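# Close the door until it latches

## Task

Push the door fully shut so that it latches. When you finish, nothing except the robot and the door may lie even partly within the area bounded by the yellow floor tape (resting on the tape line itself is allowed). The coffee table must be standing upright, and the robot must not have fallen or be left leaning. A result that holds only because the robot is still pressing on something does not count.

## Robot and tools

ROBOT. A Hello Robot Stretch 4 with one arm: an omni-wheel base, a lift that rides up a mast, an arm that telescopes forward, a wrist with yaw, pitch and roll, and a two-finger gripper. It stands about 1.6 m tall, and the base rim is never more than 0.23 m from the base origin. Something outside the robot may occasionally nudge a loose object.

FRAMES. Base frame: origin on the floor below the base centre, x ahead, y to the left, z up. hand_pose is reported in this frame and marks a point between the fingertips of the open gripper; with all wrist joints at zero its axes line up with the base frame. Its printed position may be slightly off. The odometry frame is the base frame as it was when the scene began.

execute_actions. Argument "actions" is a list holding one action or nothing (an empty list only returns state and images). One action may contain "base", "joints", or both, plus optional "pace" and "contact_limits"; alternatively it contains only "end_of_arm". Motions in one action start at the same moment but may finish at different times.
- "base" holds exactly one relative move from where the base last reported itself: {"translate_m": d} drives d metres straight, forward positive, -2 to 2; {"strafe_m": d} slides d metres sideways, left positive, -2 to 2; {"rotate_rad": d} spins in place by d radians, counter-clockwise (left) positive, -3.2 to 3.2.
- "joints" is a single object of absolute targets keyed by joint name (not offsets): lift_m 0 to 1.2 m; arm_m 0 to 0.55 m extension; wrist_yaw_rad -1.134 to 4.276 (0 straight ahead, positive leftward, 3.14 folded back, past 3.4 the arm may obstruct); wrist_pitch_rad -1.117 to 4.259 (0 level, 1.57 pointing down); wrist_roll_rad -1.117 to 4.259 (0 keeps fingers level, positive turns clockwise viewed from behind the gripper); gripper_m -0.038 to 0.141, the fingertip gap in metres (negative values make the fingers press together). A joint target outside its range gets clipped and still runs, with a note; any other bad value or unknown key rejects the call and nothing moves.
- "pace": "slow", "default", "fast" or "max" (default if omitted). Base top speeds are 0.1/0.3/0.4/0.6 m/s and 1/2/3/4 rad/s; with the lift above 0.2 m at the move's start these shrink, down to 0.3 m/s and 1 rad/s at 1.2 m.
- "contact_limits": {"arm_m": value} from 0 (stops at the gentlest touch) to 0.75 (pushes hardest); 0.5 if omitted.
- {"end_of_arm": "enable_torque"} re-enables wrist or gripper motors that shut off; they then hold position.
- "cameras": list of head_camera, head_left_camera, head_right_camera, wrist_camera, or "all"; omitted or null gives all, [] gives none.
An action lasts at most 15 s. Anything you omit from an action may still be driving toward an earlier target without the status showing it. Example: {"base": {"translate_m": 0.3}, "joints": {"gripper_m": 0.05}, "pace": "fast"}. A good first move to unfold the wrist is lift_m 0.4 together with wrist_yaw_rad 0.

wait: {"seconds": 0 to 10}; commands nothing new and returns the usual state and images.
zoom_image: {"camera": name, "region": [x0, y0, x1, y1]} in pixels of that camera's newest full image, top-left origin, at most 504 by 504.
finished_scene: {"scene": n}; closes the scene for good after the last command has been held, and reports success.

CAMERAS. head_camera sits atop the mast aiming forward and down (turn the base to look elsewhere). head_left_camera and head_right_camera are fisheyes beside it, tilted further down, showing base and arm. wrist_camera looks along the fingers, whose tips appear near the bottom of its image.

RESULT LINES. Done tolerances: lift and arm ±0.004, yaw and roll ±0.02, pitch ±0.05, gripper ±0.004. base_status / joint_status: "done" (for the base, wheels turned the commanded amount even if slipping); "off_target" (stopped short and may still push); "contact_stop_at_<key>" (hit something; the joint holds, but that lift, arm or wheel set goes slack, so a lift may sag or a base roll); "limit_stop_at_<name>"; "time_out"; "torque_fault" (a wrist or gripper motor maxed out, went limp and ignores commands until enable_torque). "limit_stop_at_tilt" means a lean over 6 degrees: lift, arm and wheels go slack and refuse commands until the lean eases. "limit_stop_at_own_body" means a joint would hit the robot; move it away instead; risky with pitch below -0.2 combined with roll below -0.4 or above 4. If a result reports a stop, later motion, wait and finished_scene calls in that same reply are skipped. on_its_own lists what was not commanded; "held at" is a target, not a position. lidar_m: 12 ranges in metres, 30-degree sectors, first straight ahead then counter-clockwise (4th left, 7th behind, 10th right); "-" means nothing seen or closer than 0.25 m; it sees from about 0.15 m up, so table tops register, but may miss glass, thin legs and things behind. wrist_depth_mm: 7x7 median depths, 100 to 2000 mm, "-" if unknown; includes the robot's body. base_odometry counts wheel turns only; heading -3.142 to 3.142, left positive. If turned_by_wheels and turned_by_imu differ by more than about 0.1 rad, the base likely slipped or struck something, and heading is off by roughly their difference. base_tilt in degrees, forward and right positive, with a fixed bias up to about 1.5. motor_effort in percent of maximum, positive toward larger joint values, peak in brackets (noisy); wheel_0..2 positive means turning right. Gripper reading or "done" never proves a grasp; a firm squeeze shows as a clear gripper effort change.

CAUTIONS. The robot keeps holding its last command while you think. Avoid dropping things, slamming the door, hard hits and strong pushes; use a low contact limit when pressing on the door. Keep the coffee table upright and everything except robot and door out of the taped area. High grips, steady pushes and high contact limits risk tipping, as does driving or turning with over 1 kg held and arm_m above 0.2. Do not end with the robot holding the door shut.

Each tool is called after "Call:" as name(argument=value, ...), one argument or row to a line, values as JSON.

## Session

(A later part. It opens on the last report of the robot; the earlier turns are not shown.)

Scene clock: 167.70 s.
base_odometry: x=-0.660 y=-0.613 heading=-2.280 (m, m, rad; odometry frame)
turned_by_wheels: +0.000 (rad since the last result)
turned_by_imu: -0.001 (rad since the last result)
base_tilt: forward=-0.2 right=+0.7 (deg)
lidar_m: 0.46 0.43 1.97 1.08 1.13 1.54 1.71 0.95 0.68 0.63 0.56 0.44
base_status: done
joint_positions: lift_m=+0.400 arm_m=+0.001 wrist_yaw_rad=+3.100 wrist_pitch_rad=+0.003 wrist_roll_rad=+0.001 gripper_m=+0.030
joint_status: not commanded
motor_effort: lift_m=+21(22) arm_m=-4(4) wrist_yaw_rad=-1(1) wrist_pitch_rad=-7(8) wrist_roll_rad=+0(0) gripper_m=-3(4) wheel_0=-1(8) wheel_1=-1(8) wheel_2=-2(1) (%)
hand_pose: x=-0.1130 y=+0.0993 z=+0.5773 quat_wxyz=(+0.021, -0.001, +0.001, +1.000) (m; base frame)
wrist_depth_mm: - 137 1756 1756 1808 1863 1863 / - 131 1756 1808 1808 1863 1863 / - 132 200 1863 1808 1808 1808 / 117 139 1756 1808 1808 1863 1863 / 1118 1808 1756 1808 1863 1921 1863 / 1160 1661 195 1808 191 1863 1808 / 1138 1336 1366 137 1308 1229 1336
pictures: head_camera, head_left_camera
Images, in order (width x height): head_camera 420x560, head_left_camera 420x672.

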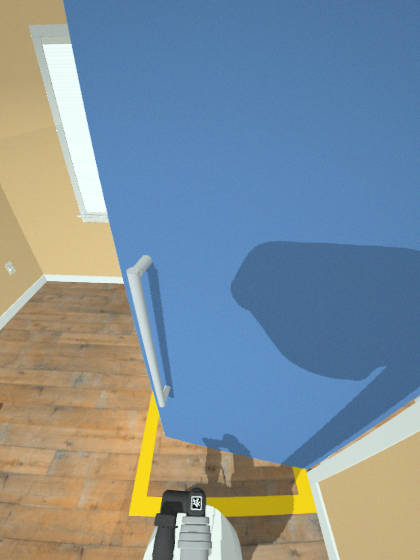

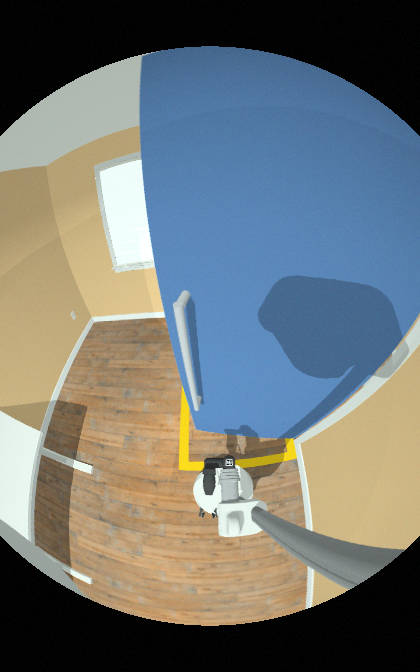

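Matches scene 1's pose. Repeat the sequence.

Call:
execute_actions(
  actions=[
    {"base":{"translate_m":0.6},"pace":"slow"},
  ],
  cameras=[],
)

Call:
execute_actions(
  actions=[
    {"base":{"rotate_rad":-0.6}},
  ],
  cameras=[],
)

Call:
execute_actions(
  actions=[
    {"base":{"translate_m":0.35},"pace":"slow"},
  ],
  cameras=[],
)

Call:
execute_actions(
  actions=[
    {"base":{"rotate_rad":-0.75}},
  ],
  cameras=["head_left_camera","head_right_camera"],
)

Scene clock: 183.60 s.
base_odometry: x=-1.051 y=-1.069 heading=-2.280 (m, m, rad; odometry frame)
turned_by_wheels: +0.000 (rad since the last result)
turned_by_imu: +0.000 (rad since the last result)
base_tilt: forward=-0.2 right=+0.7 (deg)
lidar_m: 0.25 1.47 1.97 1.87 1.21 1.54 2.31 0.96 0.52 0.25 0.25 -
base_status: done
joint_positions: lift_m=+0.400 arm_m=+0.001 wrist_yaw_rad=+3.100 wrist_pitch_rad=+0.003 wrist_roll_rad=+0.001 gripper_m=+0.030
joint_status: not commanded
motor_effort: lift_m=+22(22) arm_m=-4(5) wrist_yaw_rad=-1(1) wrist_pitch_rad=-8(7) wrist_roll_rad=+0(1) gripper_m=-2(3) wheel_0=+2(5) wheel_1=+1(5) wheel_2=-3(11) (%)
hand_pose: x=-0.1130 y=+0.0994 z=+0.5773 quat_wxyz=(+0.021, -0.001, +0.001, +1.000) (m; base frame)
wrist_depth_mm: - 137 - - - - - / - 131 - - - - - / - 132 200 - - - - / 117 139 - - - - - / 1078 1756 - - - - - / 1138 1708 196 1808 191 1863 1808 / 1098 1336 1366 137 1336 1255 1308
pictures: none
No camera images: the call's "cameras" was empty. Leave "cameras" out to get every camera's image.

Scene clock: 184.97 s.
base_odometry: x=-1.050 y=-1.069 heading=-2.880 (m, m, rad; odometry frame)
turned_by_wheels: -0.600 (rad since the last result)
turned_by_imu: -0.612 (rad since the last result)
base_tilt: forward=-0.2 right=+0.8 (deg)
lidar_m: - 0.25 1.44 1.84 1.88 1.20 1.45 2.30 1.02 0.66 0.30 0.25
base_status: done
joint_positions: lift_m=+0.400 arm_m=+0.001 wrist_yaw_rad=+3.100 wrist_pitch_rad=+0.003 wrist_roll_rad=+0.001 gripper_m=+0.030
joint_status: not commanded
motor_effort: lift_m=+21(22) arm_m=-4(3) wrist_yaw_rad=+0(1) wrist_pitch_rad=-8(8) wrist_roll_rad=+0(1) gripper_m=-3(3) wheel_0=+1(6) wheel_1=+0(7) wheel_2=-1(7) (%)
hand_pose: x=-0.1130 y=+0.0994 z=+0.5773 quat_wxyz=(+0.021, -0.001, +0.001, +1.000) (m; base frame)
wrist_depth_mm: - 137 - - - 1808 1576 / - 131 - - - 1863 1576 / - 132 200 - - 1808 1576 / 117 139 - - - 1708 1618 / 1921 - - - - 1756 1576 / 1921 - 195 1808 191 1756 1576 / 1397 1308 1336 137 1336 1229 1308
pictures: none
No camera images: the call's "cameras" was empty. Leave "cameras" out to get every camera's image.

Scene clock: 189.73 s.
base_odometry: x=-1.388 y=-1.159 heading=-2.880 (m, m, rad; odometry frame)
turned_by_wheels: +0.000 (rad since the last result)
turned_by_imu: +0.000 (rad since the last result)
base_tilt: forward=-0.1 right=+0.7 (deg)
lidar_m: 0.25 0.60 1.19 1.42 2.09 1.51 1.75 2.59 0.67 0.28 0.25 -
base_status: done
joint_positions: lift_m=+0.400 arm_m=+0.001 wrist_yaw_rad=+3.100 wrist_pitch_rad=+0.003 wrist_roll_rad=+0.001 gripper_m=+0.030
joint_status: not commanded
motor_effort: lift_m=+22(22) arm_m=-4(4) wrist_yaw_rad=-1(1) wrist_pitch_rad=-7(7) wrist_roll_rad=-1(0) gripper_m=-6(5) wheel_0=+1(5) wheel_1=+4(6) wheel_2=-5(9) (%)
hand_pose: x=-0.1130 y=+0.0994 z=+0.5773 quat_wxyz=(+0.021, -0.001, +0.001, +1.000) (m; base frame)
wrist_depth_mm: - 137 - - - - 1756 / - 130 - - - - 1756 / - 132 199 - - - 1756 / 117 139 - - - - 1808 / - - - - - - 1756 / - - 196 1808 191 1756 1708 / 1366 1336 1366 137 1308 1255 1281
pictures: none
No camera images: the call's "cameras" was empty. Leave "cameras" out to get every camera's image.

Scene clock: 191.23 s.
base_odometry: x=-1.388 y=-1.159 heading=+2.654 (m, m, rad; odometry frame)
turned_by_wheels: -0.750 (rad since the last result)
turned_by_imu: -0.765 (rad since the last result)
base_tilt: forward=-0.2 right=+0.7 (deg)
lidar_m: - 0.25 0.28 1.16 1.26 2.09 1.75 1.50 2.44 1.02 0.38 0.25
base_status: done
joint_positions: lift_m=+0.400 arm_m=+0.001 wrist_yaw_rad=+3.100 wrist_pitch_rad=+0.003 wrist_roll_rad=+0.001 gripper_m=+0.030
joint_status: not commanded
motor_effort: lift_m=+22(22) arm_m=-4(4) wrist_yaw_rad=-1(2) wrist_pitch_rad=-8(8) wrist_roll_rad=+0(1) gripper_m=-1(4) wheel_0=+2(7) wheel_1=+2(7) wheel_2=-1(8) (%)
hand_pose: x=-0.1130 y=+0.0994 z=+0.5773 quat_wxyz=(+0.021, -0.001, +0.001, +1.000) (m; base frame)
wrist_depth_mm: - 137 - - - - 1863 / - 131 - - - - 1921 / - 132 200 - - - - / 117 139 - - - - - / - - - - - - - / - - 196 1808 191 1863 1708 / 1366 1336 1366 136 1336 1229 1308
pictures: head_left_camera, head_right_camera
Images, in order (width x height): head_left_camera 420x672, head_right_camera 420x672.

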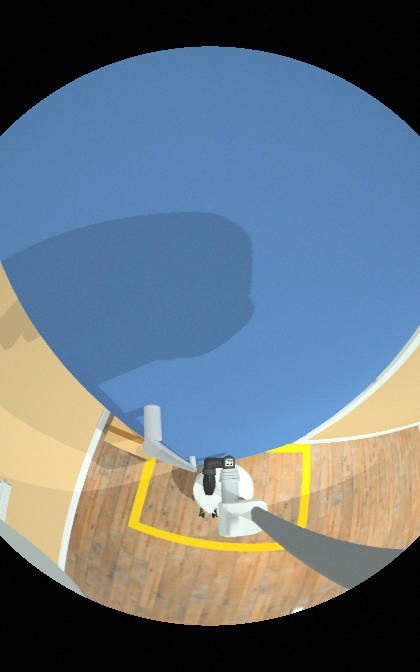

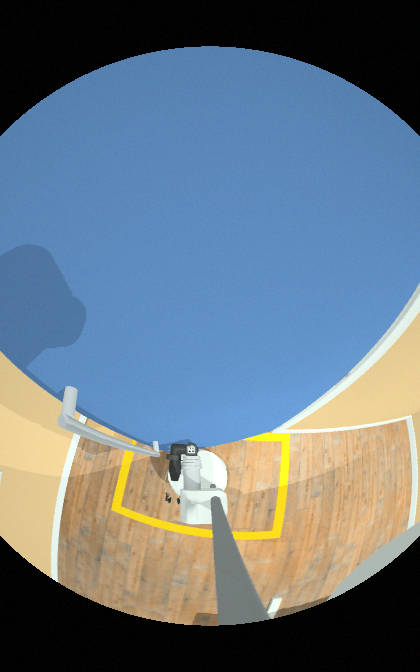

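Call:
execute_actions(
  actions=[
    {"base":{"strafe_m":-0.08},"pace":"slow"},
  ],
  cameras=[],
)

Call:
execute_actions(
  actions=[
    {"base":{"translate_m":0.17},"pace":"slow"},
  ],
  cameras=[],
)

Call:
execute_actions(
  actions=[
    {"base":{"translate_m":-0.22}},
  ],
  cameras=["head_left_camera","head_camera"],
)

Scene clock: 199.47 s.
base_odometry: x=-1.351 y=-1.088 heading=+2.654 (m, m, rad; odometry frame)
turned_by_wheels: +0.000 (rad since the last result)
turned_by_imu: +0.001 (rad since the last result)
base_tilt: forward=-0.2 right=+0.7 (deg)
lidar_m: 0.25 0.25 0.26 1.24 1.39 2.13 1.50 1.50 2.45 0.97 0.41 0.25
base_status: done
joint_positions: lift_m=+0.400 arm_m=+0.001 wrist_yaw_rad=+3.100 wrist_pitch_rad=+0.003 wrist_roll_rad=+0.001 gripper_m=+0.030
joint_status: not commanded
motor_effort: lift_m=+22(22) arm_m=-4(4) wrist_yaw_rad=-2(2) wrist_pitch_rad=-8(8) wrist_roll_rad=+0(0) gripper_m=-3(4) wheel_0=+1(5) wheel_1=-1(5) wheel_2=+0(0) (%)
hand_pose: x=-0.1130 y=+0.0994 z=+0.5773 quat_wxyz=(+0.021, -0.001, +0.001, +1.000) (m; base frame)
wrist_depth_mm: - 137 - - - - 1983 / - 131 - - - - - / - 132 200 - - - - / 117 139 - - - - - / - - - - - - - / - - 196 1863 191 1863 1756 / 1366 1366 1336 137 1308 1255 1308
pictures: none
No camera images: the call's "cameras" was empty. Leave "cameras" out to get every camera's image.

Scene clock: 202.47 s.
base_odometry: x=-1.501 y=-1.009 heading=+2.654 (m, m, rad; odometry frame)
turned_by_wheels: +0.000 (rad since the last result)
turned_by_imu: +0.000 (rad since the last result)
base_tilt: forward=-0.2 right=+0.7 (deg)
lidar_m: - 0.25 0.28 0.63 1.36 2.18 1.67 1.68 2.55 0.54 0.28 0.25
base_status: done
joint_positions: lift_m=+0.400 arm_m=+0.000 wrist_yaw_rad=+3.100 wrist_pitch_rad=+0.003 wrist_roll_rad=+0.001 gripper_m=+0.030
joint_status: not commanded
motor_effort: lift_m=+22(22) arm_m=-2(4) wrist_yaw_rad=-2(13) wrist_pitch_rad=-8(7) wrist_roll_rad=-2(1) gripper_m=-5(3) wheel_0=+2(6) wheel_1=+3(6) wheel_2=-4(10) (%)
hand_pose: x=-0.1134 y=+0.0992 z=+0.5773 quat_wxyz=(+0.021, -0.001, +0.001, +1.000) (m; base frame)
wrist_depth_mm: - 137 - - - - - / - 130 - - - - - / - 132 199 - - - - / 116 139 - - - - - / - - - - - - - / - - 195 1863 191 1863 1808 / 1366 1308 1336 136 1308 1255 1308
pictures: none
No camera images: the call's "cameras" was empty. Leave "cameras" out to get every camera's image.

Scene clock: 204.63 s.
base_odometry: x=-1.307 y=-1.112 heading=+2.653 (m, m, rad; odometry frame)
turned_by_wheels: +0.000 (rad since the last result)
turned_by_imu: +0.001 (rad since the last result)
base_tilt: forward=-0.2 right=+0.8 (deg)
lidar_m: 0.41 0.46 0.70 1.26 1.36 2.07 1.46 1.43 2.37 1.06 0.54 0.43
base_status: done
joint_positions: lift_m=+0.400 arm_m=+0.000 wrist_yaw_rad=+3.100 wrist_pitch_rad=+0.003 wrist_roll_rad=+0.001 gripper_m=+0.030
joint_status: not commanded
motor_effort: lift_m=+22(22) arm_m=-2(2) wrist_yaw_rad=-3(3) wrist_pitch_rad=-8(8) wrist_roll_rad=+0(1) gripper_m=-2(3) wheel_0=-2(5) wheel_1=-1(5) wheel_2=-1(8) (%)
hand_pose: x=-0.1134 y=+0.0992 z=+0.5773 quat_wxyz=(+0.021, -0.001, +0.001, +1.000) (m; base frame)
wrist_depth_mm: - 137 - - - - 1921 / - 130 - - - - 1921 / - 132 199 - - - 1983 / 117 138 - - - - 1983 / - - - - - - 1921 / - - 195 1808 191 1863 1808 / 1397 1366 1366 137 1308 1229 1308
pictures: head_camera, head_left_camera
Images, in order (width x height): head_camera 420x560, head_left_camera 420x672.

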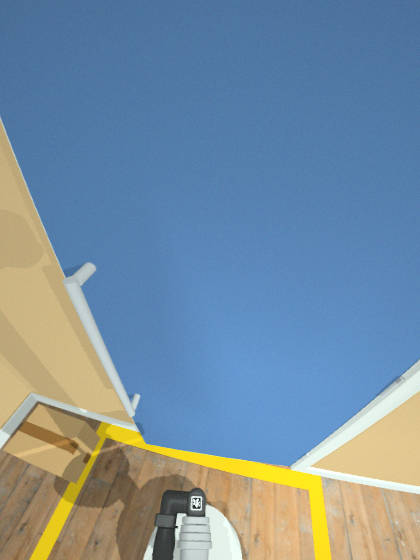

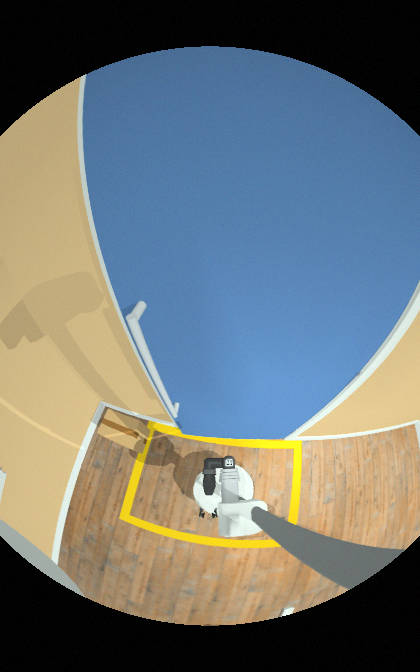

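Still slightly ajar. Finish with the arm.

Call:
execute_actions(
  actions=[
    {"base":{"rotate_rad":-0.12}},
  ],
  cameras=[],
)

Call:
execute_actions(
  actions=[
    {"base":{"strafe_m":0.1}},
  ],
  cameras=[],
)

Call:
execute_actions(
  actions=[
    {"joints":{"arm_m":0.45},"contact_limits":{"arm_m":0.5},"pace":"slow"},
  ],
  cameras=["head_left_camera","head_camera"],
)

Scene clock: 214.17 s.
base_odometry: x=-1.307 y=-1.112 heading=+2.534 (m, m, rad; odometry frame)
turned_by_wheels: -0.120 (rad since the last result)
turned_by_imu: -0.121 (rad since the last result)
base_tilt: forward=-0.1 right=+0.7 (deg)
lidar_m: 0.41 0.45 0.71 0.71 1.33 1.92 2.00 1.43 1.96 1.45 0.61 0.43
base_status: done
joint_positions: lift_m=+0.400 arm_m=+0.000 wrist_yaw_rad=+3.100 wrist_pitch_rad=+0.003 wrist_roll_rad=+0.001 gripper_m=+0.030
joint_status: not commanded
motor_effort: lift_m=+22(22) arm_m=-2(2) wrist_yaw_rad=-2(2) wrist_pitch_rad=-8(8) wrist_roll_rad=-1(0) gripper_m=-2(3) wheel_0=+2(5) wheel_1=+0(6) wheel_2=+1(6) (%)
hand_pose: x=-0.1134 y=+0.0992 z=+0.5773 quat_wxyz=(+0.021, -0.001, +0.001, +1.000) (m; base frame)
wrist_depth_mm: - 137 - - - - 1661 / - 130 - - - - 1756 / - 132 200 - - - 1708 / 117 138 - - - - 1756 / - - - - - - 1756 / - 1756 196 1808 191 1863 1661 / 1366 1336 1336 137 1336 1255 1281
pictures: none
No camera images: the call's "cameras" was empty. Leave "cameras" out to get every camera's image.

Scene clock: 215.63 s.
base_odometry: x=-1.364 y=-1.194 heading=+2.534 (m, m, rad; odometry frame)
turned_by_wheels: +0.000 (rad since the last result)
turned_by_imu: +0.000 (rad since the last result)
base_tilt: forward=+0.0 right=+0.7 (deg)
lidar_m: 0.41 0.40 0.61 0.81 1.22 1.72 2.04 1.49 1.97 1.48 0.62 0.44
base_status: done
joint_positions: lift_m=+0.400 arm_m=+0.000 wrist_yaw_rad=+3.100 wrist_pitch_rad=+0.003 wrist_roll_rad=+0.001 gripper_m=+0.030
joint_status: not commanded
motor_effort: lift_m=+22(21) arm_m=-2(2) wrist_yaw_rad=-2(2) wrist_pitch_rad=-7(7) wrist_roll_rad=+0(1) gripper_m=-4(3) wheel_0=-1(7) wheel_1=+0(9) wheel_2=+1(2) (%)
hand_pose: x=-0.1134 y=+0.0993 z=+0.5773 quat_wxyz=(+0.021, -0.001, +0.001, +1.000) (m; base frame)
wrist_depth_mm: - 137 - - - - 1499 / - 130 - - - - 1576 / - 132 199 - - - 1576 / 116 138 - - - - 1576 / - - - - - - 1618 / - 1921 195 1808 191 1863 1576 / 1366 1366 1336 137 1308 1229 1308
pictures: none
No camera images: the call's "cameras" was empty. Leave "cameras" out to get every camera's image.

Scene clock: 219.50 s.
base_odometry: x=-1.364 y=-1.194 heading=+2.534 (m, m, rad; odometry frame)
turned_by_wheels: +0.000 (rad since the last result)
turned_by_imu: +0.011 (rad since the last result)
base_tilt: forward=+0.0 right=+0.7 (deg)
lidar_m: 0.47 0.45 0.61 0.85 1.21 1.72 2.05 1.49 2.00 1.44 0.62 0.48
base_status: not commanded
joint_positions: lift_m=+0.400 arm_m=+0.277 wrist_yaw_rad=+3.100 wrist_pitch_rad=+0.002 wrist_roll_rad=+0.001 gripper_m=+0.030
joint_status: arm_m contact_stop (moved +0.276 of +0.450)
on_its_own: arm_m is slack since a contact_stop (your +0.450 is given up)
motor_effort: lift_m=+20(21) arm_m=+0(21) wrist_yaw_rad=-1(19) wrist_pitch_rad=-7(8) wrist_roll_rad=-1(1) gripper_m=-3(2) wheel_0=-2(5) wheel_1=+3(10) wheel_2=+1(13) (%)
contact_limits: arm_m 0.5
hand_pose: x=+0.1630 y=+0.0994 z=+0.5775 quat_wxyz=(+0.021, -0.001, +0.001, +1.000) (m; base frame)
wrist_depth_mm: - 477 - - - - 1537 / - 157 - - - - 1537 / 109 150 253 - - - 1576 / 162 165 413 - - - 1576 / - - - - - - 1576 / - 1661 196 1808 191 1863 1576 / 1397 449 1366 136 1336 1255 1308
pictures: head_camera, head_left_camera
Images, in order (width x height): head_camera 420x560, head_left_camera 420x672.

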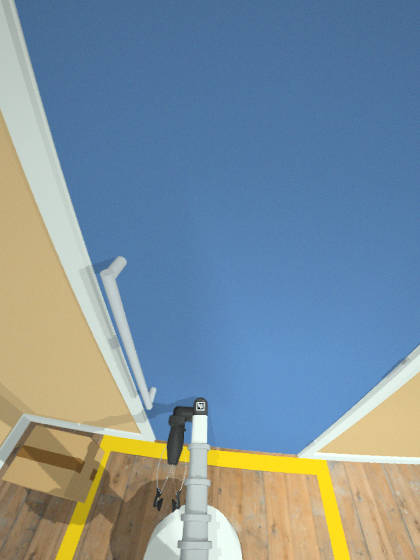

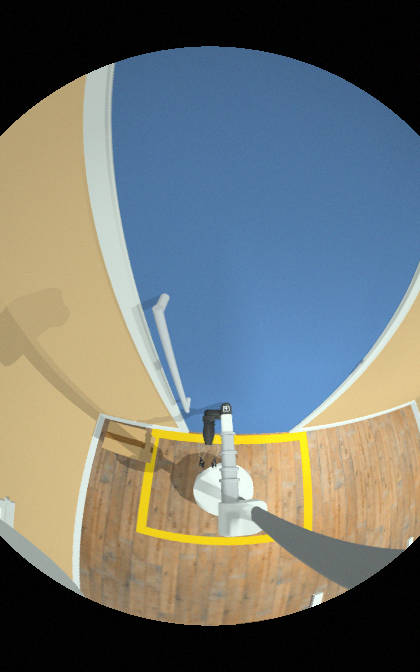

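Call:
execute_actions(
  actions=[
    {"joints":{"arm_m":0.4},"contact_limits":{"arm_m":0.55},"pace":"slow"},
  ],
  cameras=[],
)

Call:
execute_actions(
  actions=[
    {"joints":{"arm_m":0.05}},
  ],
  cameras=["head_camera"],
)

Call:
zoom_image(
  camera="head_camera",
  region=[0,330,220,560],
)

Scene clock: 226.13 s.
base_odometry: x=-1.364 y=-1.194 heading=+2.534 (m, m, rad; odometry frame)
turned_by_wheels: +0.000 (rad since the last result)
turned_by_imu: +0.006 (rad since the last result)
base_tilt: forward=-0.2 right=+0.7 (deg)
lidar_m: 0.46 0.46 0.60 0.88 1.22 1.78 2.04 1.48 2.01 1.44 0.63 0.48
base_status: not commanded
joint_positions: lift_m=+0.400 arm_m=+0.278 wrist_yaw_rad=+3.100 wrist_pitch_rad=+0.002 wrist_roll_rad=+0.001 gripper_m=+0.030
joint_status: arm_m contact_stop (moved +0.002 of +0.123)
on_its_own: arm_m is slack since a contact_stop (your +0.400 is given up)
motor_effort: lift_m=+20(20) arm_m=+0(22) wrist_yaw_rad=-1(0) wrist_pitch_rad=-7(7) wrist_roll_rad=-1(0) gripper_m=-5(4) wheel_0=-1(5) wheel_1=+3(9) wheel_2=+0(13) (%)
contact_limits: arm_m 0.55
hand_pose: x=+0.1648 y=+0.0994 z=+0.5775 quat_wxyz=(+0.021, -0.001, +0.001, +1.000) (m; base frame)
wrist_depth_mm: - 480 - - - - 1499 / - 157 - - - - 1537 / 109 150 254 - - - 1576 / 163 165 415 - - - 1618 / - - - - - - 1618 / - 1708 196 1808 191 1863 1537 / 1366 455 1397 137 1336 1255 1308
pictures: none
No camera images: the call's "cameras" was empty. Leave "cameras" out to get every camera's image.

not run: a stop came earlier in this reply.

Region (0, 330, 220, 560) of head_camera's 420x560 image, scaled by 2.191, with more detail than that image has; it fills the left 482 columns of this view, and the rest is white.

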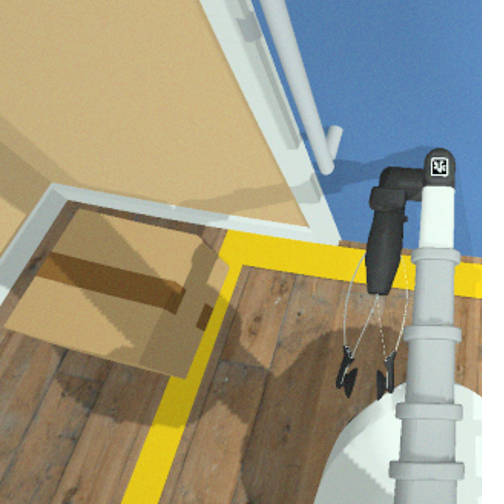

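Box is on the tape only.

Call:
execute_actions(
  actions=[
    {"joints":{"arm_m":0.1},"pace":"fast"},
  ],
  cameras=["head_camera"],
)

Call:
finished_scene(
  scene=2,
)

Scene clock: 238.37 s.
base_odometry: x=-1.364 y=-1.194 heading=+2.534 (m, m, rad; odometry frame)
turned_by_wheels: +0.000 (rad since the last result)
turned_by_imu: +0.001 (rad since the last result)
base_tilt: forward=-0.1 right=+0.7 (deg)
lidar_m: 0.46 0.46 0.61 0.90 1.21 1.76 2.05 1.48 2.00 1.42 0.63 0.47
base_status: not commanded
joint_positions: lift_m=+0.400 arm_m=+0.101 wrist_yaw_rad=+3.100 wrist_pitch_rad=+0.002 wrist_roll_rad=+0.001 gripper_m=+0.030
joint_status: all done
motor_effort: lift_m=+20(20) arm_m=-5(5) wrist_yaw_rad=-2(0) wrist_pitch_rad=-7(7) wrist_roll_rad=-1(0) gripper_m=-5(2) wheel_0=-1(1) wheel_1=+3(4) wheel_2=+0(0) (%)
hand_pose: x=-0.0130 y=+0.0993 z=+0.5775 quat_wxyz=(+0.021, -0.001, +0.001, +1.000) (m; base frame)
wrist_depth_mm: - 122 - - - - 1576 / - 108 312 - - - 1618 / 107 117 237 - - - 1576 / 107 169 375 - - - 1618 / 263 - - - - - 1618 / 266 1808 196 1808 191 1863 1576 / 266 1281 1336 137 1308 1255 1308
pictures: head_camera
Images, in order (width x height): head_camera 420x560.

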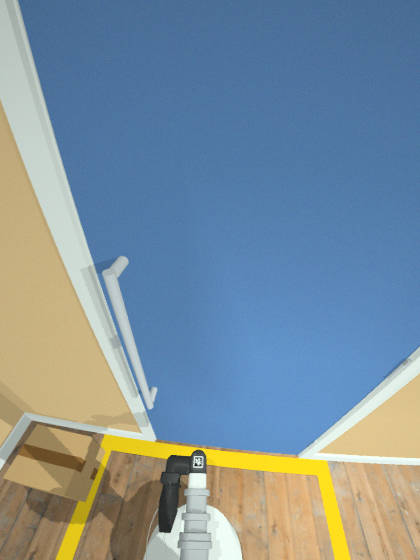

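The scene is finished: the task was done.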